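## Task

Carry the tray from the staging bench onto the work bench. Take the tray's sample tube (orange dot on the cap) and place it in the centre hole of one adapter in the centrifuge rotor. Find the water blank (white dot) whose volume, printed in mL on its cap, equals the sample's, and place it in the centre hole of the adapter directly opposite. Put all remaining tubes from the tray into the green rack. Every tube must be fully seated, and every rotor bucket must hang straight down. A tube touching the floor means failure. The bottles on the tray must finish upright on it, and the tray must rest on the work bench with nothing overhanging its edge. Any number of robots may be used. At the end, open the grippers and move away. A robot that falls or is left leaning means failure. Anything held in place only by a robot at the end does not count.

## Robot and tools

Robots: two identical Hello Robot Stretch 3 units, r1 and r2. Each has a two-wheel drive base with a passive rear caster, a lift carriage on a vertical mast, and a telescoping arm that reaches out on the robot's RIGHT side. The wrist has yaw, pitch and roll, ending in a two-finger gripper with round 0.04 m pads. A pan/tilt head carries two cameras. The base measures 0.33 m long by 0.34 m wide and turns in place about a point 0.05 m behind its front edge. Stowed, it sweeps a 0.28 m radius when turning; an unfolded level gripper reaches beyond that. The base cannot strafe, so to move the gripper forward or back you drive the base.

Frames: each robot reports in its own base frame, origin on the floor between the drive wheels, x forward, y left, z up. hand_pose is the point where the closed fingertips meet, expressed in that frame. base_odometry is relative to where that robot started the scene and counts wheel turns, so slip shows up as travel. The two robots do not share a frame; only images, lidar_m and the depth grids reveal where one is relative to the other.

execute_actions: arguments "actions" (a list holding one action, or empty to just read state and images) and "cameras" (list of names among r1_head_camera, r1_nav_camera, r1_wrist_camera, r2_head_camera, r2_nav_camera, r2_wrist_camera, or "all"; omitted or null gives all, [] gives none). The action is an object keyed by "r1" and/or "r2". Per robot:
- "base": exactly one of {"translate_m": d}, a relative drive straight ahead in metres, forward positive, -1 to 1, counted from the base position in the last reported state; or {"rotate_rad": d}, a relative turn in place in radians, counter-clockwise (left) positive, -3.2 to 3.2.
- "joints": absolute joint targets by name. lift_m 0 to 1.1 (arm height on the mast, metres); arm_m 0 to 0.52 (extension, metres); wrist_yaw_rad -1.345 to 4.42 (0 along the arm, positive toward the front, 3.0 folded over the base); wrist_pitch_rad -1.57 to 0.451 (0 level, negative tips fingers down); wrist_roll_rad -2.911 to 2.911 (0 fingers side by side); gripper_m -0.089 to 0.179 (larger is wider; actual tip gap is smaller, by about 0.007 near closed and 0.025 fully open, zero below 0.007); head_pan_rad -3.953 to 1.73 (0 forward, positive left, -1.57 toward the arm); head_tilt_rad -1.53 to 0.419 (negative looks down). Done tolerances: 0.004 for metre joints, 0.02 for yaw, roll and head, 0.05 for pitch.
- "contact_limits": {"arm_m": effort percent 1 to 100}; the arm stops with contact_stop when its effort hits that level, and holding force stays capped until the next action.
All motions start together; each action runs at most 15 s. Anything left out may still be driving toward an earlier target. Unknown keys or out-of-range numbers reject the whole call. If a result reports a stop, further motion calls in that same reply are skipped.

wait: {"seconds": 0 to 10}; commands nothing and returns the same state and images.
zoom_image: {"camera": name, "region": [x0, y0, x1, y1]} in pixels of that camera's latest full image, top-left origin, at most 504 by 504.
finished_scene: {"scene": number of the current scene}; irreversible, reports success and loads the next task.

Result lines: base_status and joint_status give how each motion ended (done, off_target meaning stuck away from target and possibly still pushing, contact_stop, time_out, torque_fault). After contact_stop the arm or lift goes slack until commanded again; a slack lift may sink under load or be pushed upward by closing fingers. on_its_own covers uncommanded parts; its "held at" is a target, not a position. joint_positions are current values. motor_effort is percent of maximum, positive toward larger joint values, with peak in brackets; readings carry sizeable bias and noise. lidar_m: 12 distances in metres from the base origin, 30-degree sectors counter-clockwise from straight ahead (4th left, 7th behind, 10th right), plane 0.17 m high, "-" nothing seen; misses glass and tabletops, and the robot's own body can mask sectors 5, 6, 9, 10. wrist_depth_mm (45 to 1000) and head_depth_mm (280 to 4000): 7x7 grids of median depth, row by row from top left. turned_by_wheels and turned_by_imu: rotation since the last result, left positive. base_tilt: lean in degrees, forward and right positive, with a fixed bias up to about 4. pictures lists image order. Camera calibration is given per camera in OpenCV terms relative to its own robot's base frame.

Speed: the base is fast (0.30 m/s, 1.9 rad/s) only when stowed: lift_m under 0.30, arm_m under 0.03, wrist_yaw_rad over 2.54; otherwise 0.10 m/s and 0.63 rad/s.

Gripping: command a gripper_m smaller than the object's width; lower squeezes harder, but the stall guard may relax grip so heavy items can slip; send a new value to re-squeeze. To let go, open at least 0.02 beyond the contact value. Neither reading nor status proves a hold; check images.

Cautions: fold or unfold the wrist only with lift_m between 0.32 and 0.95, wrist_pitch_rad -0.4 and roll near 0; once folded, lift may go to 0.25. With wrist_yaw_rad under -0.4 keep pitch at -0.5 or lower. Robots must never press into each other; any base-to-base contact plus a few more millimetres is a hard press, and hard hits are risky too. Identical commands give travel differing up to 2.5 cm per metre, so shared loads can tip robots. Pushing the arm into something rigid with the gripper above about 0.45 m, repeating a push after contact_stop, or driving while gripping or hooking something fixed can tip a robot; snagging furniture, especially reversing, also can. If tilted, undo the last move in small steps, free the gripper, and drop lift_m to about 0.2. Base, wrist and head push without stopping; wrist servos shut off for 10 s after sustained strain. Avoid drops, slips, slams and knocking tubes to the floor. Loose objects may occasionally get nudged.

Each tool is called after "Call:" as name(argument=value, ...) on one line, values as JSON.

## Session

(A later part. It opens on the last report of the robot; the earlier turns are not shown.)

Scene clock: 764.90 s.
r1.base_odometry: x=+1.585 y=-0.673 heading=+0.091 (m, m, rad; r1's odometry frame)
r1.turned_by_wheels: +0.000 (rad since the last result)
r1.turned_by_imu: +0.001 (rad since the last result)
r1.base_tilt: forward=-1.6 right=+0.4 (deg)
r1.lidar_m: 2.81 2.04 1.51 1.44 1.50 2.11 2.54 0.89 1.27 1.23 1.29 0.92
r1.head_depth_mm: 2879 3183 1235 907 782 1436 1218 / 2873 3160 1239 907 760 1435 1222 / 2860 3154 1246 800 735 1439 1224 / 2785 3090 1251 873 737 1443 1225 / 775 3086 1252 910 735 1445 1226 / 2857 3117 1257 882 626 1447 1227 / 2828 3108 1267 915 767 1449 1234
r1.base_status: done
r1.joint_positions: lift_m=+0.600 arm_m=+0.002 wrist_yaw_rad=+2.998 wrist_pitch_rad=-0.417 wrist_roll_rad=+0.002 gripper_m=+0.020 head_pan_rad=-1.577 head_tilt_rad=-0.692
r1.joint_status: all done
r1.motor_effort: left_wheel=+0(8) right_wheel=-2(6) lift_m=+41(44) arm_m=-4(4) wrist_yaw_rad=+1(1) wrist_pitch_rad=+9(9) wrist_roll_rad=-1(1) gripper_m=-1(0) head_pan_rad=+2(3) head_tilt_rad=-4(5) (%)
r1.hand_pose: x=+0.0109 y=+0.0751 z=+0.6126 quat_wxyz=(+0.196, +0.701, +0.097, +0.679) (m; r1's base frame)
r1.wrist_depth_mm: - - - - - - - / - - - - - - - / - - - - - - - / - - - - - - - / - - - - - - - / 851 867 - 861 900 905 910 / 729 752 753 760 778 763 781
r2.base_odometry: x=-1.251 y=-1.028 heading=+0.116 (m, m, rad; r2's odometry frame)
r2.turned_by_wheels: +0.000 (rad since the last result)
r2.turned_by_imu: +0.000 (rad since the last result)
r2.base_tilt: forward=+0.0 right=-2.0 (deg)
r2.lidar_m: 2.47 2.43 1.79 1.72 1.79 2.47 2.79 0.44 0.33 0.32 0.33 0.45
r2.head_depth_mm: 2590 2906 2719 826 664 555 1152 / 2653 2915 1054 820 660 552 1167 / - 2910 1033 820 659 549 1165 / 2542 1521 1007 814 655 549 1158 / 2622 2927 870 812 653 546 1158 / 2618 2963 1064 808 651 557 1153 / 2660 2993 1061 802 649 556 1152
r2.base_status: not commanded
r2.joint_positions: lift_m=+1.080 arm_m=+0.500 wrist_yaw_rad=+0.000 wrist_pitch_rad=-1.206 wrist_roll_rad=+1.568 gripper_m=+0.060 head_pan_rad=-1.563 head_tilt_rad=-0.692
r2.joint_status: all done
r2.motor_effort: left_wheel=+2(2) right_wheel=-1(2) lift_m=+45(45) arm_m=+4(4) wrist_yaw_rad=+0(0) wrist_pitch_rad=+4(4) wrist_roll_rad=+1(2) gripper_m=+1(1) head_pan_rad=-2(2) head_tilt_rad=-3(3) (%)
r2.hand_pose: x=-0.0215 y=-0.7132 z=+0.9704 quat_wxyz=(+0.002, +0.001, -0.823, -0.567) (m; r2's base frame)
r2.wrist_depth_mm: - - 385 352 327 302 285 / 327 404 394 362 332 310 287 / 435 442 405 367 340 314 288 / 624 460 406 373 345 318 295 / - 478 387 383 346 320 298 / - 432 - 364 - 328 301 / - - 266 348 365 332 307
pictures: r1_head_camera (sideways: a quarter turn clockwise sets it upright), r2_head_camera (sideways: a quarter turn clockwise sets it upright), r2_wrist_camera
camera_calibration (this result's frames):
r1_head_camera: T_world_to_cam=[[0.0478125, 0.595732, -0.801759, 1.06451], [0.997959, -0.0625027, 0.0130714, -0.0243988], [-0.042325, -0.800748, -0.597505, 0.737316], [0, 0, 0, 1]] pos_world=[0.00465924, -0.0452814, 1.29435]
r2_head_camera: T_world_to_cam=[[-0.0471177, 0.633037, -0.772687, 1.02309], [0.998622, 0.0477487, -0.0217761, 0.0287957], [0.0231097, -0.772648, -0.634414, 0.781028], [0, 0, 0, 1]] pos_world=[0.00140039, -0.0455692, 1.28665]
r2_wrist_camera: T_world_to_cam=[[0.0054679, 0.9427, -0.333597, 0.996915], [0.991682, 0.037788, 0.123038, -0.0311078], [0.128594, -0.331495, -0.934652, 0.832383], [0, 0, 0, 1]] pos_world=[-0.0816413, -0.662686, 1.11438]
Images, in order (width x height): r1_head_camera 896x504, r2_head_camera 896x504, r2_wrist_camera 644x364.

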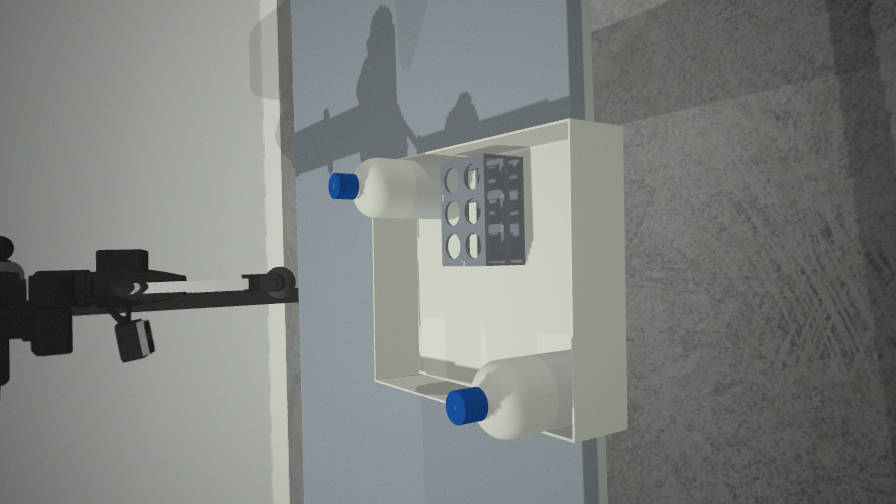

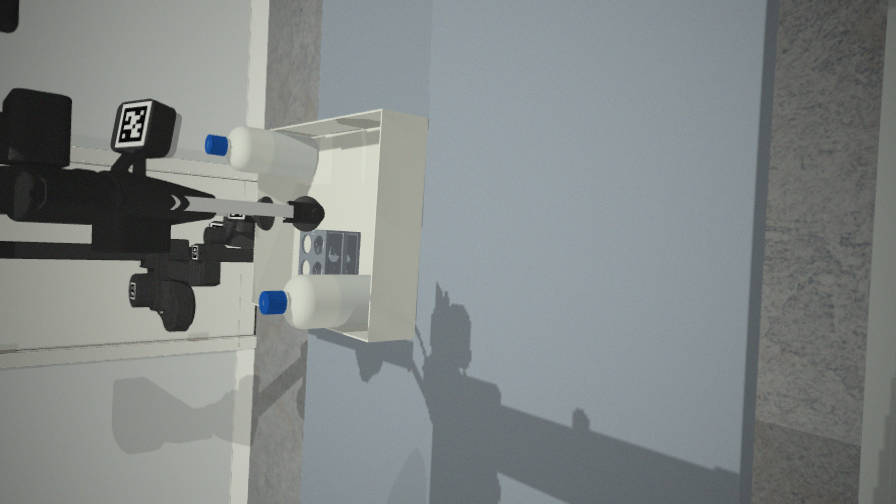

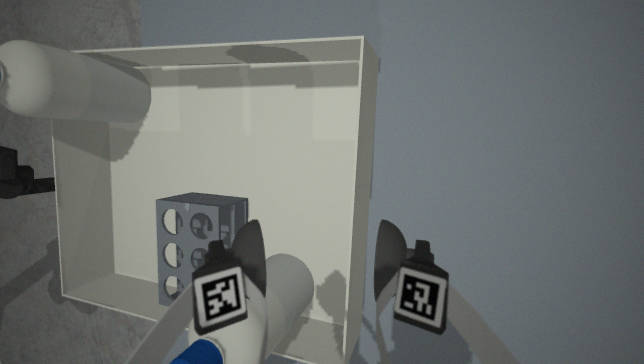

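Call:
execute_actions(actions=[{"r1":{"base":{"rotate_rad":-0.013},"joints":{"wrist_yaw_rad":0}},"r2":{"joints":{"arm_m":0.508,"lift_m":0.925}}}], cameras=["r2_wrist_camera"])

Call:
execute_actions(actions=[{"r1":{"base":{"translate_m":0.035},"joints":{"wrist_pitch_rad":0.15,"gripper_m":0.175,"arm_m":0.08}},"r2":{"joints":{"gripper_m":-0.04}}}], cameras=["r2_wrist_camera","r1_head_camera","r1_wrist_camera"])

Scene clock: 776.67 s.
r1.base_odometry: x=+1.585 y=-0.673 heading=+0.078 (m, m, rad; r1's odometry frame)
r1.turned_by_wheels: -0.013 (rad since the last result)
r1.turned_by_imu: -0.014 (rad since the last result)
r1.base_tilt: forward=-1.7 right=+0.6 (deg)
r1.lidar_m: 2.81 2.06 1.51 1.44 1.49 2.08 2.54 0.89 1.28 1.23 1.28 0.92
r1.head_depth_mm: 2897 3167 1234 905 784 1430 1223 / 2841 3170 1241 910 762 1436 1225 / 2848 3151 1247 800 734 1439 1226 / 2812 3090 1188 838 736 1438 1223 / 1404 833 1187 906 737 1443 1229 / 2733 3093 1259 878 629 1448 1226 / 2824 3128 1260 916 747 1448 1233
r1.base_status: done
r1.joint_positions: lift_m=+0.600 arm_m=+0.002 wrist_yaw_rad=+0.003 wrist_pitch_rad=-0.417 wrist_roll_rad=+0.002 gripper_m=+0.020 head_pan_rad=-1.577 head_tilt_rad=-0.692
r1.joint_status: all done
r1.motor_effort: left_wheel=+2(3) right_wheel=-3(3) lift_m=+41(41) arm_m=-4(4) wrist_yaw_rad=-2(3) wrist_pitch_rad=+9(9) wrist_roll_rad=-1(1) gripper_m=+0(1) head_pan_rad=+3(3) head_tilt_rad=-4(5) (%)
r1.hand_pose: x=-0.0208 y=-0.3715 z=+0.6126 quat_wxyz=(+0.692, +0.148, -0.692, -0.146) (m; r1's base frame)
r1.wrist_depth_mm: - - - 309 307 306 299 / - - - - - - - / - - - - - - - / - - - - - - - / - - - - - - - / 864 855 867 855 888 898 927 / 746 746 743 762 771 771 773
r2.base_odometry: x=-1.251 y=-1.028 heading=+0.116 (m, m, rad; r2's odometry frame)
r2.turned_by_wheels: +0.000 (rad since the last result)
r2.turned_by_imu: +0.000 (rad since the last result)
r2.base_tilt: forward=+0.0 right=-2.1 (deg)
r2.lidar_m: 2.47 2.42 1.79 1.72 1.79 2.47 2.79 0.45 0.33 0.32 0.33 0.45
r2.head_depth_mm: 2573 2851 - 827 661 555 1153 / 2593 - 1011 822 660 552 1166 / 2582 - 1006 819 659 549 1162 / 2541 1538 988 815 656 548 1159 / 2621 2949 866 808 653 547 1161 / 2637 3004 1063 807 651 558 1157 / 2647 2980 1056 802 648 556 1154
r2.base_status: not commanded
r2.joint_positions: lift_m=+0.925 arm_m=+0.508 wrist_yaw_rad=+0.000 wrist_pitch_rad=-1.206 wrist_roll_rad=+1.568 gripper_m=+0.060 head_pan_rad=-1.563 head_tilt_rad=-0.692
r2.joint_status: all done
r2.motor_effort: left_wheel=+2(2) right_wheel=-2(1) lift_m=+31(35) arm_m=+4(5) wrist_yaw_rad=+0(0) wrist_pitch_rad=+4(4) wrist_roll_rad=+1(1) gripper_m=+1(1) head_pan_rad=-2(2) head_tilt_rad=-3(2) (%)
r2.hand_pose: x=-0.0215 y=-0.7212 z=+0.8159 quat_wxyz=(+0.002, +0.001, -0.823, -0.567) (m; r2's base frame)
r2.wrist_depth_mm: 268 241 217 173 186 172 159 / 280 252 224 181 190 175 162 / 288 256 228 189 193 178 164 / 294 260 233 198 196 180 167 / 245 261 240 209 197 181 170 / 223 262 - 213 - 186 173 / 230 267 239 204 209 186 175
pictures: r2_wrist_camera
camera_calibration (this result's frames):
r2_wrist_camera: T_world_to_cam=[[0.00546764, 0.9427, -0.333597, 0.9529], [0.991682, 0.0377882, 0.123038, -0.0117902], [0.128594, -0.331495, -0.934652, 0.685284], [0, 0, 0, 1]] pos_world=[-0.0816413, -0.670685, 0.959838]
Images, in order (width x height): r2_wrist_camera 644x364.

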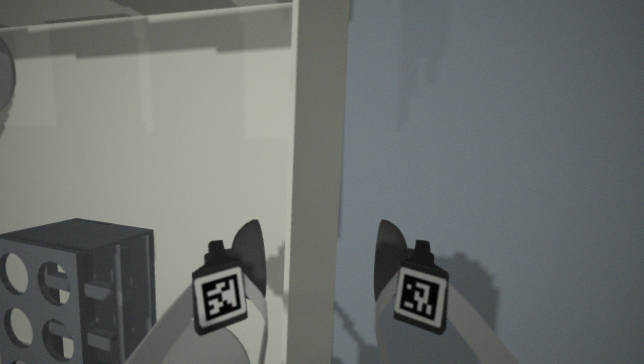

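Scene clock: 778.70 s.
r1.base_odometry: x=+1.620 y=-0.670 heading=+0.078 (m, m, rad; r1's odometry frame)
r1.turned_by_wheels: +0.000 (rad since the last result)
r1.turned_by_imu: +0.000 (rad since the last result)
r1.base_tilt: forward=-1.8 right=+0.6 (deg)
r1.lidar_m: 2.77 2.06 1.51 1.44 1.50 2.08 2.57 0.92 1.28 1.23 1.28 0.89
r1.head_depth_mm: 2891 3197 1232 907 784 1434 1223 / 2879 3180 1242 873 733 1438 1252 / 2847 3204 1243 825 732 1427 1266 / 2840 873 1129 909 737 1442 1203 / 1385 1659 1249 907 644 1411 1228 / 2777 3105 1256 881 658 1440 1226 / 2804 3134 1267 917 770 1445 1233
r1.base_status: done
r1.joint_positions: lift_m=+0.600 arm_m=+0.080 wrist_yaw_rad=+0.002 wrist_pitch_rad=+0.129 wrist_roll_rad=+0.002 gripper_m=+0.175 head_pan_rad=-1.577 head_tilt_rad=-0.692
r1.joint_status: all done
r1.motor_effort: left_wheel=+1(4) right_wheel=-3(3) lift_m=+42(41) arm_m=+5(6) wrist_yaw_rad=-2(2) wrist_pitch_rad=+11(14) wrist_roll_rad=+0(0) gripper_m=+0(87) head_pan_rad=+3(3) head_tilt_rad=-4(4) (%)
r1.hand_pose: x=-0.0208 y=-0.4818 z=+0.7474 quat_wxyz=(+0.705, -0.044, -0.706, +0.046) (m; r1's base frame)
r1.wrist_depth_mm: - 177 - 597 - - - / 169 168 167 166 165 164 164 / 170 169 169 167 166 166 165 / 173 171 170 169 169 168 167 / 278 277 277 279 236 234 232 / - - 278 280 276 279 278 / - - - - - - -
r2.base_odometry: x=-1.251 y=-1.028 heading=+0.116 (m, m, rad; r2's odometry frame)
r2.turned_by_wheels: +0.000 (rad since the last result)
r2.turned_by_imu: +0.000 (rad since the last result)
r2.base_tilt: forward=-0.1 right=-1.9 (deg)
r2.lidar_m: 2.47 2.43 1.78 1.72 1.79 2.47 2.79 0.45 0.33 0.31 0.33 0.45
r2.head_depth_mm: 2579 2883 - 827 664 554 1169 / 2589 - 1017 822 661 552 1169 / 2599 - 1003 821 658 550 1160 / 2543 1525 974 816 658 548 1158 / 2590 2925 862 813 654 547 1159 / 2606 2979 1061 806 651 558 1154 / 2640 3014 1061 805 648 556 1154
r2.base_status: not commanded
r2.joint_positions: lift_m=+0.925 arm_m=+0.508 wrist_yaw_rad=-0.001 wrist_pitch_rad=-1.192 wrist_roll_rad=+1.572 gripper_m=-0.039 head_pan_rad=-1.563 head_tilt_rad=-0.692
r2.joint_status: all done
r2.motor_effort: left_wheel=+0(2) right_wheel=+0(1) lift_m=+30(30) arm_m=+2(4) wrist_yaw_rad=+1(1) wrist_pitch_rad=-4(13) wrist_roll_rad=+0(1) gripper_m=-18(94) head_pan_rad=-2(2) head_tilt_rad=-3(3) (%)
r2.hand_pose: x=-0.0216 y=-0.7247 z=+0.8168 quat_wxyz=(+0.000, -0.001, -0.827, -0.562) (m; r2's base frame)
r2.wrist_depth_mm: 262 243 222 176 188 172 160 / 285 258 229 183 191 175 163 / 293 262 233 191 194 177 165 / 304 269 239 199 198 180 167 / 276 261 247 177 199 183 169 / 230 263 255 - 201 187 171 / 244 266 242 222 209 191 173
pictures: r1_head_camera (sideways: a quarter turn clockwise sets it upright), r1_wrist_camera, r2_wrist_camera
camera_calibration (this result's frames):
r1_head_camera: T_world_to_cam=[[0.0478126, 0.595732, -0.801759, 1.06451], [0.997959, -0.0625028, 0.0130714, -0.0243988], [-0.0423251, -0.800748, -0.597505, 0.737316], [0, 0, 0, 1]] pos_world=[0.00465924, -0.0452814, 1.29435]
r1_wrist_camera: T_world_to_cam=[[-0.998981, -0.0126272, 0.0433254, -0.0627792], [-0.0441332, 0.0728947, -0.996363, 0.804127], [0.00942306, -0.99726, -0.0733777, -0.261617], [0, 0, 0, 1]] pos_world=[-0.0247613, -0.320309, 0.784725]
r2_wrist_camera: T_world_to_cam=[[0.0104485, 0.938119, -0.346157, 0.963561], [0.991691, 0.034666, 0.123882, -0.0146299], [0.128216, -0.344575, -0.929962, 0.671696], [0, 0, 0, 1]] pos_world=[-0.0816813, -0.671977, 0.960007]
Images, in order (width x height): r1_head_camera 896x504, r1_wrist_camera 644x364, r2_wrist_camera 644x364.

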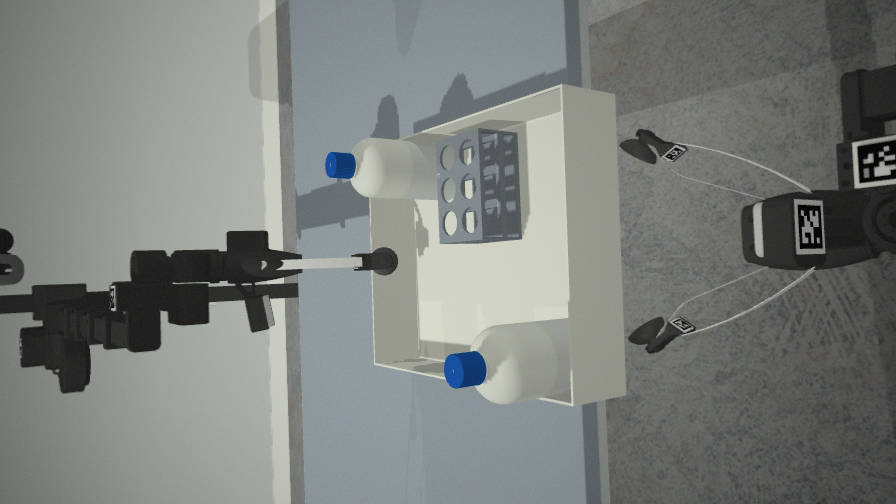

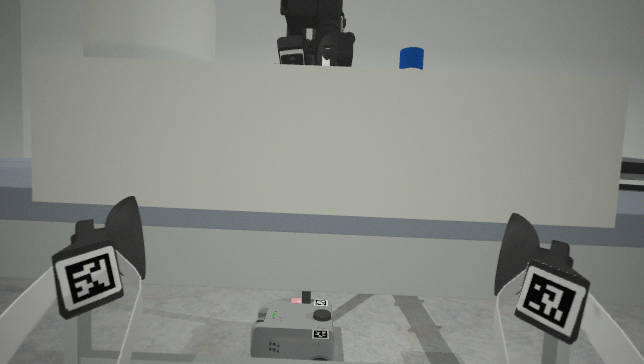

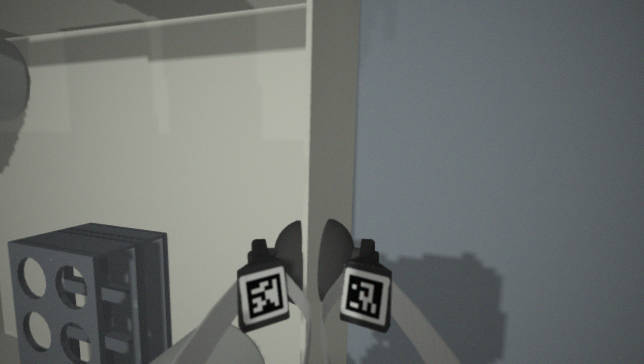

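Call:
execute_actions(actions=[{"r1":{"joints":{"lift_m":0.56}},"r2":{"joints":{"arm_m":0.52}}}], cameras=[])

Call:
execute_actions(actions=[{"r1":{"joints":{"arm_m":0.135}}}], cameras=["r1_head_camera","r1_wrist_camera"])

Call:
execute_actions(actions=[{"r1":{"joints":{"lift_m":0.61}},"r2":{"joints":{"lift_m":0.945}}}], cameras=["r1_head_camera","r1_wrist_camera","r2_head_camera"])

Scene clock: 784.73 s.
r1.base_odometry: x=+1.620 y=-0.670 heading=+0.078 (m, m, rad; r1's odometry frame)
r1.turned_by_wheels: +0.000 (rad since the last result)
r1.turned_by_imu: +0.000 (rad since the last result)
r1.base_tilt: forward=-1.7 right=+0.6 (deg)
r1.lidar_m: 2.77 2.06 1.51 1.44 1.50 2.08 2.57 0.92 1.28 1.23 1.28 0.89
r1.head_depth_mm: 2896 3215 1237 906 783 1437 1222 / 2867 3182 1239 873 731 1432 1250 / 2873 3185 1244 827 734 1440 1252 / 2834 869 1128 906 736 1434 1213 / 1378 878 1253 909 646 1419 1225 / 2801 3134 1259 882 658 1441 1226 / 2794 3136 1261 917 768 1449 1227
r1.base_status: not commanded
r1.joint_positions: lift_m=+0.560 arm_m=+0.080 wrist_yaw_rad=+0.002 wrist_pitch_rad=+0.130 wrist_roll_rad=+0.002 gripper_m=+0.175 head_pan_rad=-1.577 head_tilt_rad=-0.692
r1.joint_status: all done
r1.motor_effort: left_wheel=+1(1) right_wheel=-2(3) lift_m=+29(35) arm_m=+5(5) wrist_yaw_rad=-2(2) wrist_pitch_rad=+10(11) wrist_roll_rad=-1(0) gripper_m=+0(0) head_pan_rad=+3(3) head_tilt_rad=-5(4) (%)
r1.hand_pose: x=-0.0208 y=-0.4818 z=+0.7082 quat_wxyz=(+0.705, -0.045, -0.706, +0.046) (m; r1's base frame)
r1.wrist_depth_mm: 167 166 165 164 163 162 162 / 168 167 167 165 165 164 163 / 233 169 169 167 166 166 165 / 275 273 274 274 232 231 231 / 277 278 277 276 274 274 274 / - - - - - - - / - - - - - - -
r2.base_odometry: x=-1.251 y=-1.028 heading=+0.116 (m, m, rad; r2's odometry frame)
r2.turned_by_wheels: +0.000 (rad since the last result)
r2.turned_by_imu: +0.000 (rad since the last result)
r2.base_tilt: forward=+0.0 right=-2.1 (deg)
r2.lidar_m: 2.47 2.42 1.79 1.72 1.79 2.47 2.79 0.44 0.33 0.32 0.33 0.45
r2.head_depth_mm: 2588 2874 - 773 663 554 1168 / 2573 - 1035 821 662 553 1166 / 2620 - 1007 821 660 550 1165 / 2567 1568 975 815 655 549 1162 / 2619 2895 859 813 655 548 1155 / 2651 2972 1069 809 654 558 1152 / 2655 3003 1062 805 648 556 1153
r2.base_status: not commanded
r2.joint_positions: lift_m=+0.925 arm_m=+0.519 wrist_yaw_rad=-0.001 wrist_pitch_rad=-1.225 wrist_roll_rad=+1.572 gripper_m=-0.039 head_pan_rad=-1.563 head_tilt_rad=-0.692
r2.joint_status: all done
r2.motor_effort: left_wheel=-1(1) right_wheel=+1(1) lift_m=+30(30) arm_m=+6(5) wrist_yaw_rad=+1(1) wrist_pitch_rad=+14(15) wrist_roll_rad=+0(0) gripper_m=-15(18) head_pan_rad=-3(2) head_tilt_rad=-4(4) (%)
r2.hand_pose: x=-0.0216 y=-0.7283 z=+0.8146 quat_wxyz=(+0.000, -0.001, -0.818, -0.575) (m; r2's base frame)
r2.wrist_depth_mm: 260 236 216 195 187 172 161 / 273 249 225 199 191 177 165 / 280 253 230 202 193 178 167 / 289 259 233 206 198 182 168 / 268 257 240 210 199 184 172 / 217 256 248 - 202 187 175 / 223 262 239 218 210 192 177
pictures: none
No camera images: the call's "cameras" was empty. Leave "cameras" out to get every camera's image.

Scene clock: 786.27 s.
r1.base_odometry: x=+1.620 y=-0.670 heading=+0.078 (m, m, rad; r1's odometry frame)
r1.turned_by_wheels: +0.000 (rad since the last result)
r1.turned_by_imu: +0.000 (rad since the last result)
r1.base_tilt: forward=-1.7 right=+0.6 (deg)
r1.lidar_m: 2.77 2.06 1.51 1.44 1.50 2.08 2.57 0.92 1.28 1.23 1.28 0.89
r1.head_depth_mm: 2887 3199 1230 904 785 1432 1223 / 2837 3219 1246 871 736 1443 1274 / 2862 3154 1249 827 733 1434 - / 2833 870 1130 906 736 1478 1210 / 1375 874 1252 911 641 1445 1230 / 2791 3124 1258 882 658 1444 1229 / 2834 3128 1268 917 770 1443 1231
r1.base_status: not commanded
r1.joint_positions: lift_m=+0.560 arm_m=+0.135 wrist_yaw_rad=+0.002 wrist_pitch_rad=+0.130 wrist_roll_rad=+0.002 gripper_m=+0.175 head_pan_rad=-1.577 head_tilt_rad=-0.692
r1.joint_status: all done
r1.motor_effort: left_wheel=+1(1) right_wheel=-3(2) lift_m=+29(29) arm_m=+4(5) wrist_yaw_rad=-2(1) wrist_pitch_rad=+10(10) wrist_roll_rad=-1(1) gripper_m=+0(1) head_pan_rad=+3(3) head_tilt_rad=-5(4) (%)
r1.hand_pose: x=-0.0208 y=-0.5368 z=+0.7082 quat_wxyz=(+0.705, -0.045, -0.706, +0.046) (m; r1's base frame)
r1.wrist_depth_mm: 112 112 111 111 110 109 109 / 113 113 112 112 111 110 110 / 178 162 136 119 112 112 111 / 220 218 219 177 177 177 177 / 221 220 221 220 220 218 219 / - - - - - - - / - - - - - - -
r2.base_odometry: x=-1.251 y=-1.028 heading=+0.116 (m, m, rad; r2's odometry frame)
r2.turned_by_wheels: +0.000 (rad since the last result)
r2.turned_by_imu: +0.000 (rad since the last result)
r2.base_tilt: forward=+0.0 right=-1.9 (deg)
r2.lidar_m: 2.48 2.42 1.79 1.72 1.79 2.47 2.79 0.44 0.33 0.32 0.33 0.45
r2.head_depth_mm: 2558 2834 - 777 661 555 1167 / 2591 - 1031 824 663 552 1167 / 2587 - 1005 820 658 551 1166 / 2550 1575 975 817 656 549 1163 / 2606 2884 860 813 654 548 1161 / 2662 2982 1071 810 651 558 1156 / 2658 2969 1061 805 648 556 1150
r2.base_status: not commanded
r2.joint_positions: lift_m=+0.925 arm_m=+0.519 wrist_yaw_rad=-0.001 wrist_pitch_rad=-1.225 wrist_roll_rad=+1.572 gripper_m=-0.039 head_pan_rad=-1.563 head_tilt_rad=-0.692
r2.joint_status: not commanded
r2.motor_effort: left_wheel=-1(1) right_wheel=+1(0) lift_m=+31(30) arm_m=+6(5) wrist_yaw_rad=+1(1) wrist_pitch_rad=+14(14) wrist_roll_rad=+0(0) gripper_m=-15(15) head_pan_rad=-2(3) head_tilt_rad=-3(3) (%)
r2.hand_pose: x=-0.0216 y=-0.7283 z=+0.8146 quat_wxyz=(+0.000, -0.001, -0.818, -0.575) (m; r2's base frame)
r2.wrist_depth_mm: 261 236 217 197 187 174 162 / 275 247 224 199 191 175 165 / 279 253 228 204 194 179 166 / 289 257 234 207 199 182 170 / 269 257 239 211 200 184 173 / 218 257 250 - 200 189 174 / 222 262 240 219 211 192 177
pictures: r1_head_camera (sideways: a quarter turn clockwise sets it upright), r1_wrist_camera
camera_calibration (this result's frames):
r1_head_camera: T_world_to_cam=[[0.0478126, 0.595732, -0.801759, 1.06451], [0.997959, -0.0625028, 0.0130714, -0.0243988], [-0.0423251, -0.800748, -0.597505, 0.737316], [0, 0, 0, 1]] pos_world=[0.00465924, -0.0452814, 1.29435]
r1_wrist_camera: T_world_to_cam=[[-0.998982, -0.012494, 0.0433377, -0.0617328], [-0.0441242, 0.0716615, -0.996453, 0.768476], [0.009344, -0.997351, -0.0721398, -0.320265], [0, 0, 0, 1]] pos_world=[-0.024769, -0.375258, 0.745321]
Images, in order (width x height): r1_head_camera 896x504, r1_wrist_camera 644x364.

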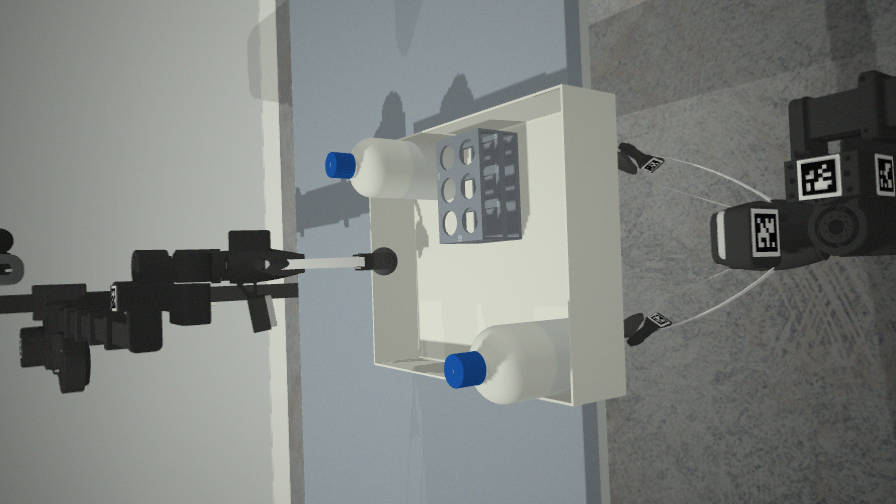

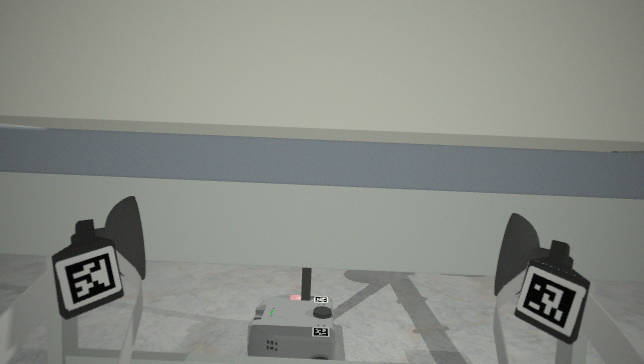

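Scene clock: 787.57 s.
r1.base_odometry: x=+1.620 y=-0.670 heading=+0.078 (m, m, rad; r1's odometry frame)
r1.turned_by_wheels: +0.000 (rad since the last result)
r1.turned_by_imu: +0.000 (rad since the last result)
r1.base_tilt: forward=-1.8 right=+0.7 (deg)
r1.lidar_m: 2.77 2.06 1.51 1.44 1.50 2.07 2.57 0.92 1.28 1.23 1.28 0.89
r1.head_depth_mm: 2886 3191 1233 904 784 1428 1221 / 2882 3210 1240 869 732 1439 - / 2906 3175 1244 822 732 1478 - / 2824 859 1187 892 734 1516 1228 / 1362 1666 1258 892 646 1442 1228 / 2803 3165 1258 881 659 1444 1231 / 2797 3071 1260 914 768 1446 1229
r1.base_status: not commanded
r1.joint_positions: lift_m=+0.610 arm_m=+0.135 wrist_yaw_rad=+0.002 wrist_pitch_rad=+0.067 wrist_roll_rad=+0.004 gripper_m=+0.175 head_pan_rad=-1.577 head_tilt_rad=-0.692
r1.joint_status: all done
r1.on_its_own: wrist_pitch_rad is at rest, and its effort (+43) is outside its rest range (-20 to +32)
r1.motor_effort: left_wheel=+1(1) right_wheel=-2(3) lift_m=+47(48) arm_m=+4(5) wrist_yaw_rad=-2(2) wrist_pitch_rad=+43(43) wrist_roll_rad=-1(2) gripper_m=+1(0) head_pan_rad=+3(3) head_tilt_rad=-5(6) (%)
r1.hand_pose: x=-0.0208 y=-0.5369 z=+0.7415 quat_wxyz=(+0.706, -0.023, -0.708, +0.024) (m; r1's base frame)
r1.wrist_depth_mm: 108 108 107 107 106 106 106 / 111 111 110 109 109 108 107 / 114 114 113 112 111 111 110 / 117 117 116 116 115 114 113 / 224 179 181 179 118 117 116 / - 228 225 226 225 226 223 / 1000 - - - - - -
r2.base_odometry: x=-1.251 y=-1.028 heading=+0.116 (m, m, rad; r2's odometry frame)
r2.turned_by_wheels: +0.000 (rad since the last result)
r2.turned_by_imu: +0.000 (rad since the last result)
r2.base_tilt: forward=+0.0 right=-1.8 (deg)
r2.lidar_m: 2.47 2.44 1.79 1.72 1.79 2.47 2.79 0.44 0.33 0.32 0.33 0.45
r2.head_depth_mm: 2579 2797 - 798 664 554 1150 / 2582 2972 1046 819 661 552 1164 / 2560 - 1021 816 658 550 1166 / 2551 1534 962 813 657 548 1158 / 2603 2961 858 814 652 547 1154 / 2651 2947 1066 808 650 557 1155 / 2643 3027 1056 804 647 555 1151
r2.base_status: not commanded
r2.joint_positions: lift_m=+0.945 arm_m=+0.520 wrist_yaw_rad=-0.001 wrist_pitch_rad=-1.219 wrist_roll_rad=+1.572 gripper_m=-0.039 head_pan_rad=-1.563 head_tilt_rad=-0.692
r2.joint_status: all done
r2.motor_effort: left_wheel=+1(1) right_wheel=-1(1) lift_m=+52(55) arm_m=+3(6) wrist_yaw_rad=+1(1) wrist_pitch_rad=+11(14) wrist_roll_rad=+0(0) gripper_m=-17(17) head_pan_rad=-3(3) head_tilt_rad=-3(3) (%)
r2.hand_pose: x=-0.0216 y=-0.7299 z=+0.8343 quat_wxyz=(+0.000, -0.001, -0.820, -0.573) (m; r2's base frame)
r2.wrist_depth_mm: 263 246 225 206 203 187 174 / 287 263 233 209 206 191 178 / 301 267 238 192 211 194 179 / 310 274 241 199 213 197 183 / 299 263 248 205 215 200 185 / 238 267 260 - 218 204 188 / 248 265 238 237 228 208 191
pictures: r1_head_camera (sideways: a quarter turn clockwise sets it upright), r1_wrist_camera, r2_head_camera (sideways: a quarter turn clockwise sets it upright)
camera_calibration (this result's frames):
r1_head_camera: T_world_to_cam=[[0.0478124, 0.595732, -0.801759, 1.06451], [0.997959, -0.0625026, 0.0130714, -0.0243988], [-0.0423249, -0.800747, -0.597505, 0.737316], [0, 0, 0, 1]] pos_world=[0.00465925, -0.0452814, 1.29435]
r1_wrist_camera: T_world_to_cam=[[-0.999056, -0.0153032, 0.0406661, -0.0627039], [-0.0423493, 0.133612, -0.990128, 0.830209], [0.00971863, -0.990916, -0.134134, -0.268538], [0, 0, 0, 1]] pos_world=[-0.0248761, -0.377984, 0.788543]
r2_head_camera: T_world_to_cam=[[-0.0471177, 0.633036, -0.772687, 1.02309], [0.998622, 0.0477487, -0.0217761, 0.0287957], [0.0231097, -0.772648, -0.634414, 0.781028], [0, 0, 0, 1]] pos_world=[0.00140039, -0.0455692, 1.28665]
Images, in order (width x height): r1_head_camera 896x504, r1_wrist_camera 644x364, r2_head_camera 896x504.

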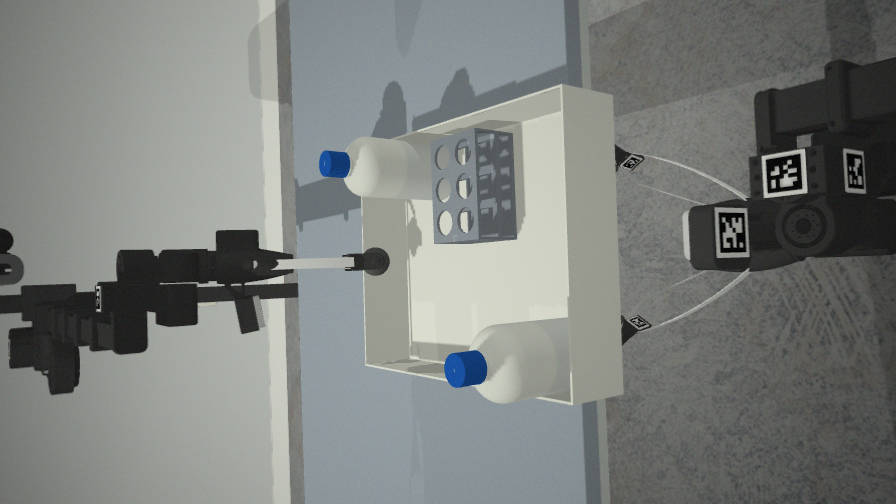

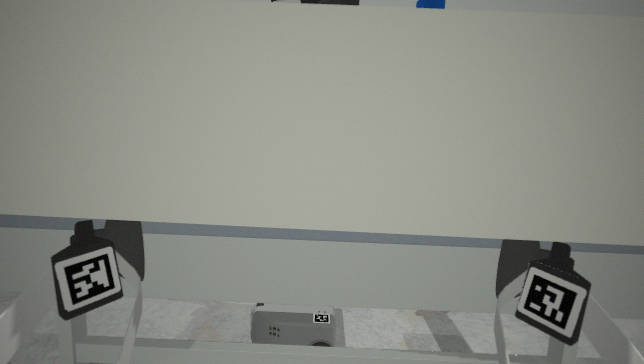

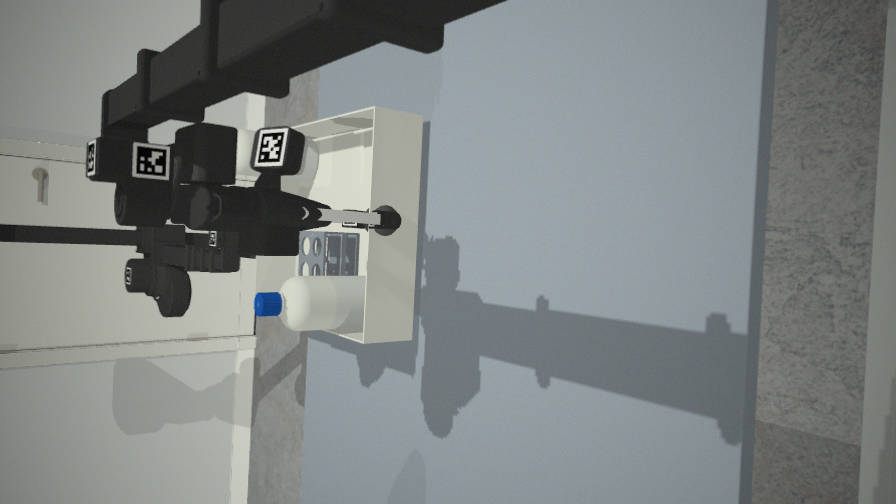

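Call:
execute_actions(actions=[{"r1":{"joints":{"lift_m":0.765}},"r2":{"joints":{"lift_m":1.08}}}], cameras=["r1_head_camera","r2_head_camera"])

Call:
execute_actions(actions=[{"r1":{"base":{"translate_m":-1}},"r2":{"base":{"translate_m":1}}}], cameras=["r1_head_camera","r2_head_camera"])

Scene clock: 796.30 s.
r1.base_odometry: x=+1.620 y=-0.670 heading=+0.078 (m, m, rad; r1's odometry frame)
r1.turned_by_wheels: +0.000 (rad since the last result)
r1.turned_by_imu: -0.001 (rad since the last result)
r1.base_tilt: forward=-1.6 right=+0.4 (deg)
r1.lidar_m: 2.77 2.05 1.52 1.44 1.50 2.08 2.57 0.92 1.28 1.23 1.28 0.89
r1.head_depth_mm: 2874 3198 1234 901 783 1502 - / 2875 3201 1123 574 760 - 1174 / 2852 3142 737 571 762 - 1201 / 775 3163 850 570 774 1409 1201 / 2726 3070 853 566 787 1443 1223 / 2830 3106 521 552 764 1449 1230 / 2799 3108 1262 919 768 1444 1233
r1.base_status: not commanded
r1.joint_positions: lift_m=+0.764 arm_m=+0.135 wrist_yaw_rad=+0.002 wrist_pitch_rad=+0.062 wrist_roll_rad=+0.004 gripper_m=+0.175 head_pan_rad=-1.577 head_tilt_rad=-0.692
r1.joint_status: all done
r1.on_its_own: wrist_pitch_rad is at rest, and its effort (+45) is outside its rest range (-20 to +32)
r1.motor_effort: left_wheel=+1(1) right_wheel=-2(2) lift_m=+47(49) arm_m=+4(4) wrist_yaw_rad=-1(2) wrist_pitch_rad=+45(46) wrist_roll_rad=-1(1) gripper_m=-1(1) head_pan_rad=+3(3) head_tilt_rad=-5(4) (%)
r1.hand_pose: x=-0.0208 y=-0.5369 z=+0.8951 quat_wxyz=(+0.706, -0.021, -0.708, +0.023) (m; r1's base frame)
r1.wrist_depth_mm: 111 111 110 109 109 109 108 / 113 113 112 111 111 110 109 / 115 115 114 113 113 112 112 / 118 117 117 116 115 114 114 / 560 517 544 517 528 116 116 / - 384 401 414 417 431 447 / 287 294 297 303 308 315 307
r2.base_odometry: x=-1.251 y=-1.028 heading=+0.116 (m, m, rad; r2's odometry frame)
r2.turned_by_wheels: +0.000 (rad since the last result)
r2.turned_by_imu: +0.000 (rad since the last result)
r2.base_tilt: forward=+0.0 right=-1.8 (deg)
r2.lidar_m: 2.47 2.43 1.78 1.72 1.79 2.47 2.80 0.44 0.33 0.32 0.33 0.45
r2.head_depth_mm: 2574 2927 2709 827 663 553 1148 / 2606 2844 956 821 660 553 1167 / - 975 894 821 659 550 1161 / 1437 995 874 816 657 549 1164 / 2574 761 944 812 653 548 1160 / 2658 2962 1067 806 652 557 1154 / 2638 3005 1059 802 649 556 1155
r2.base_status: not commanded
r2.joint_positions: lift_m=+1.080 arm_m=+0.520 wrist_yaw_rad=-0.001 wrist_pitch_rad=-1.228 wrist_roll_rad=+1.572 gripper_m=-0.039 head_pan_rad=-1.563 head_tilt_rad=-0.692
r2.joint_status: all done
r2.motor_effort: left_wheel=+1(1) right_wheel=-1(1) lift_m=+52(55) arm_m=+3(3) wrist_yaw_rad=+1(1) wrist_pitch_rad=+16(16) wrist_roll_rad=+0(1) gripper_m=-17(17) head_pan_rad=-2(2) head_tilt_rad=-3(4) (%)
r2.hand_pose: x=-0.0216 y=-0.7278 z=+0.9688 quat_wxyz=(+0.000, -0.001, -0.817, -0.576) (m; r2's base frame)
r2.wrist_depth_mm: 257 237 217 203 326 305 283 / 269 245 223 208 328 312 286 / 272 250 230 213 342 313 290 / 283 258 234 218 344 317 293 / 278 256 239 220 347 326 299 / 219 258 250 - 350 329 306 / 218 263 241 233 367 331 311
pictures: r1_head_camera (sideways: a quarter turn clockwise sets it upright), r2_head_camera (sideways: a quarter turn clockwise sets it upright)
camera_calibration (this result's frames):
r1_head_camera: T_world_to_cam=[[0.0478125, 0.595732, -0.801759, 1.06451], [0.997959, -0.0625027, 0.0130714, -0.0243988], [-0.042325, -0.800748, -0.597505, 0.737316], [0, 0, 0, 1]] pos_world=[0.00465924, -0.0452814, 1.29435]
r2_head_camera: T_world_to_cam=[[-0.0471177, 0.633037, -0.772687, 1.02309], [0.998622, 0.0477487, -0.0217761, 0.0287957], [0.0231097, -0.772648, -0.634414, 0.781028], [0, 0, 0, 1]] pos_world=[0.00140039, -0.0455692, 1.28665]
Images, in order (width x height): r1_head_camera 896x504, r2_head_camera 896x504.

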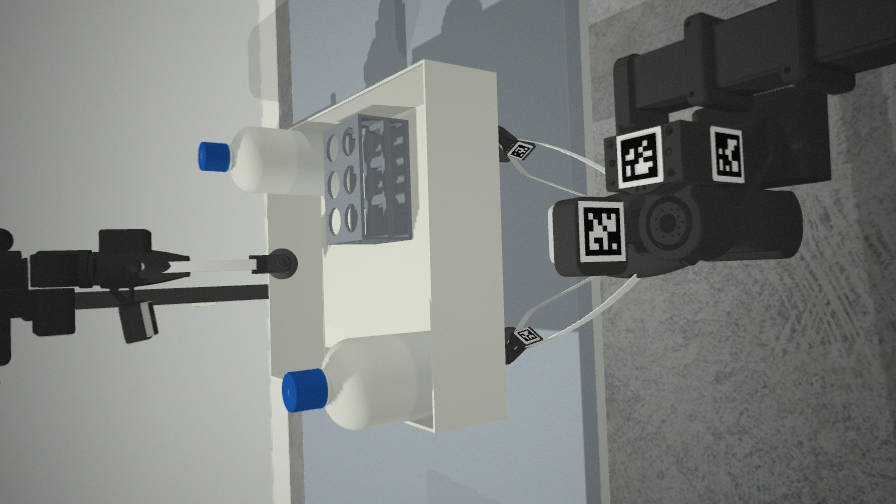

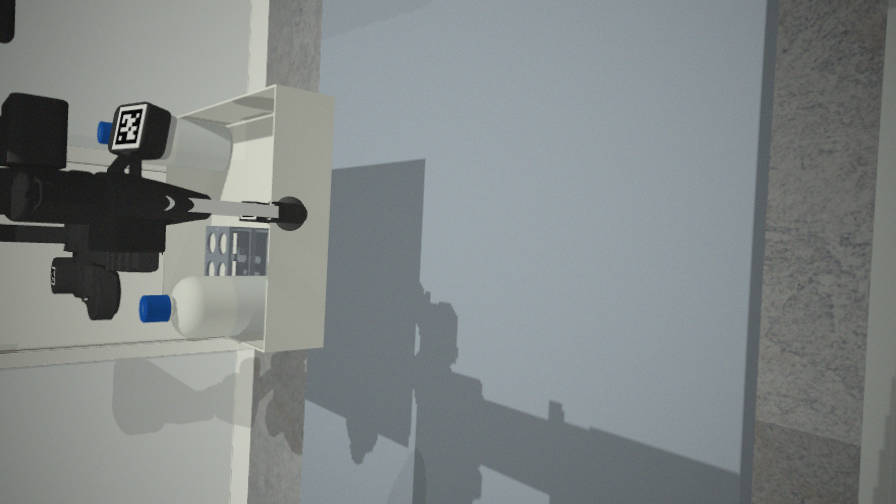

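Scene clock: 807.83 s.
r1.base_odometry: x=+0.623 y=-0.748 heading=+0.078 (m, m, rad; r1's odometry frame)
r1.turned_by_wheels: +0.000 (rad since the last result)
r1.turned_by_imu: -0.001 (rad since the last result)
r1.base_tilt: forward=-1.8 right=+0.5 (deg)
r1.lidar_m: 3.79 2.07 1.49 1.46 1.52 2.09 2.97 1.60 3.46 1.25 0.63 1.75
r1.head_depth_mm: 2919 3225 3013 2205 1725 1511 - / 2872 3177 2889 577 1799 - 1168 / 2839 3104 735 573 1811 - 1201 / 2752 3134 849 569 1853 1406 1200 / 778 3111 852 566 1725 1438 1231 / 2823 3132 519 546 1653 1444 1176 / 2796 3105 1257 917 794 932 1209
r1.base_status: done
r1.joint_positions: lift_m=+0.764 arm_m=+0.135 wrist_yaw_rad=+0.009 wrist_pitch_rad=+0.062 wrist_roll_rad=+0.004 gripper_m=+0.175 head_pan_rad=-1.577 head_tilt_rad=-0.692
r1.joint_status: not commanded
r1.on_its_own: wrist_pitch_rad is at rest, and its effort (+46) is outside its rest range (-20 to +32)
r1.motor_effort: left_wheel=+2(2) right_wheel=-4(4) lift_m=+48(48) arm_m=+4(4) wrist_yaw_rad=-6(6) wrist_pitch_rad=+46(45) wrist_roll_rad=-2(1) gripper_m=-1(1) head_pan_rad=+3(2) head_tilt_rad=-4(3) (%)
r1.hand_pose: x=-0.0191 y=-0.5369 z=+0.8951 quat_wxyz=(+0.706, -0.018, -0.708, +0.025) (m; r1's base frame)
r1.wrist_depth_mm: 110 110 110 109 110 109 109 / 112 112 112 111 111 111 110 / 114 114 114 114 113 113 113 / 116 117 116 116 116 115 115 / 534 541 867 - - 117 117 / - 526 - - - - - / 318 - - - - - -
r2.base_odometry: x=-0.258 y=-0.912 heading=+0.116 (m, m, rad; r2's odometry frame)
r2.turned_by_wheels: +0.000 (rad since the last result)
r2.turned_by_imu: -0.008 (rad since the last result)
r2.base_tilt: forward=-0.1 right=-1.8 (deg)
r2.lidar_m: 1.49 2.44 1.79 1.72 1.79 2.44 1.25 0.44 0.42 1.55 3.15 1.74
r2.head_depth_mm: 2586 2896 1097 858 1543 1357 843 / 2636 2814 1044 1903 1538 1358 1172 / - 961 891 2026 1620 1353 1163 / 1444 960 874 1859 1614 1351 1161 / 2543 756 2321 1935 1605 1342 1156 / 2651 2977 2629 1994 1600 1341 1153 / 2659 2950 2626 1981 1595 1333 1150
r2.base_status: done
r2.joint_positions: lift_m=+1.080 arm_m=+0.520 wrist_yaw_rad=+0.001 wrist_pitch_rad=-1.228 wrist_roll_rad=+1.572 gripper_m=-0.039 head_pan_rad=-1.563 head_tilt_rad=-0.692
r2.joint_status: not commanded
r2.motor_effort: left_wheel=+5(7) right_wheel=-5(7) lift_m=+51(52) arm_m=+3(3) wrist_yaw_rad=+1(1) wrist_pitch_rad=+16(16) wrist_roll_rad=+0(0) gripper_m=-17(17) head_pan_rad=-2(3) head_tilt_rad=-3(3) (%)
r2.hand_pose: x=-0.0215 y=-0.7278 z=+0.9688 quat_wxyz=(+0.000, +0.000, -0.817, -0.576) (m; r2's base frame)
r2.wrist_depth_mm: 244 235 219 203 - 983 737 / 271 245 225 211 - 967 879 / 277 249 229 213 - 966 902 / 285 259 235 218 - - 912 / 283 257 239 222 - - 936 / 215 258 247 - - - 979 / 219 262 240 231 - - 957
pictures: r1_head_camera (sideways: a quarter turn clockwise sets it upright), r2_head_camera (sideways: a quarter turn clockwise sets it upright)
camera_calibration (this result's frames):
r1_head_camera: T_world_to_cam=[[0.0478124, 0.595732, -0.801759, 1.06451], [0.997959, -0.0625024, 0.0130714, -0.0243988], [-0.0423248, -0.800748, -0.597505, 0.737316], [0, 0, 0, 1]] pos_world=[0.00465926, -0.0452814, 1.29435]
r2_head_camera: T_world_to_cam=[[-0.0471176, 0.633037, -0.772687, 1.02309], [0.998622, 0.0477484, -0.0217761, 0.0287957], [0.0231095, -0.772648, -0.634414, 0.781028], [0, 0, 0, 1]] pos_world=[0.00140038, -0.0455692, 1.28665]
Images, in order (width x height): r1_head_camera 896x504, r2_head_camera 896x504.

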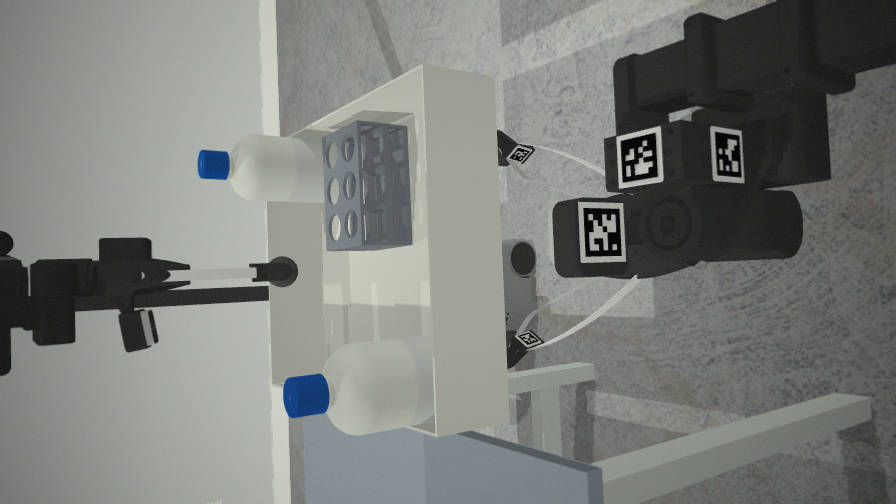

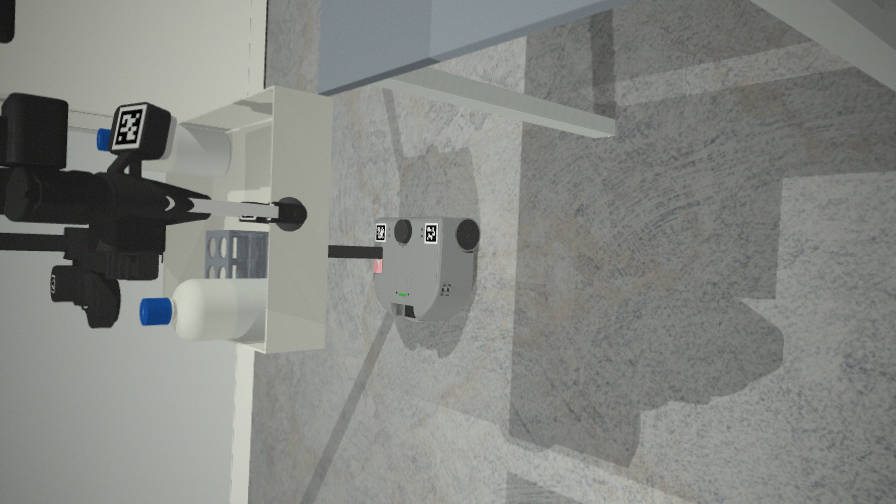

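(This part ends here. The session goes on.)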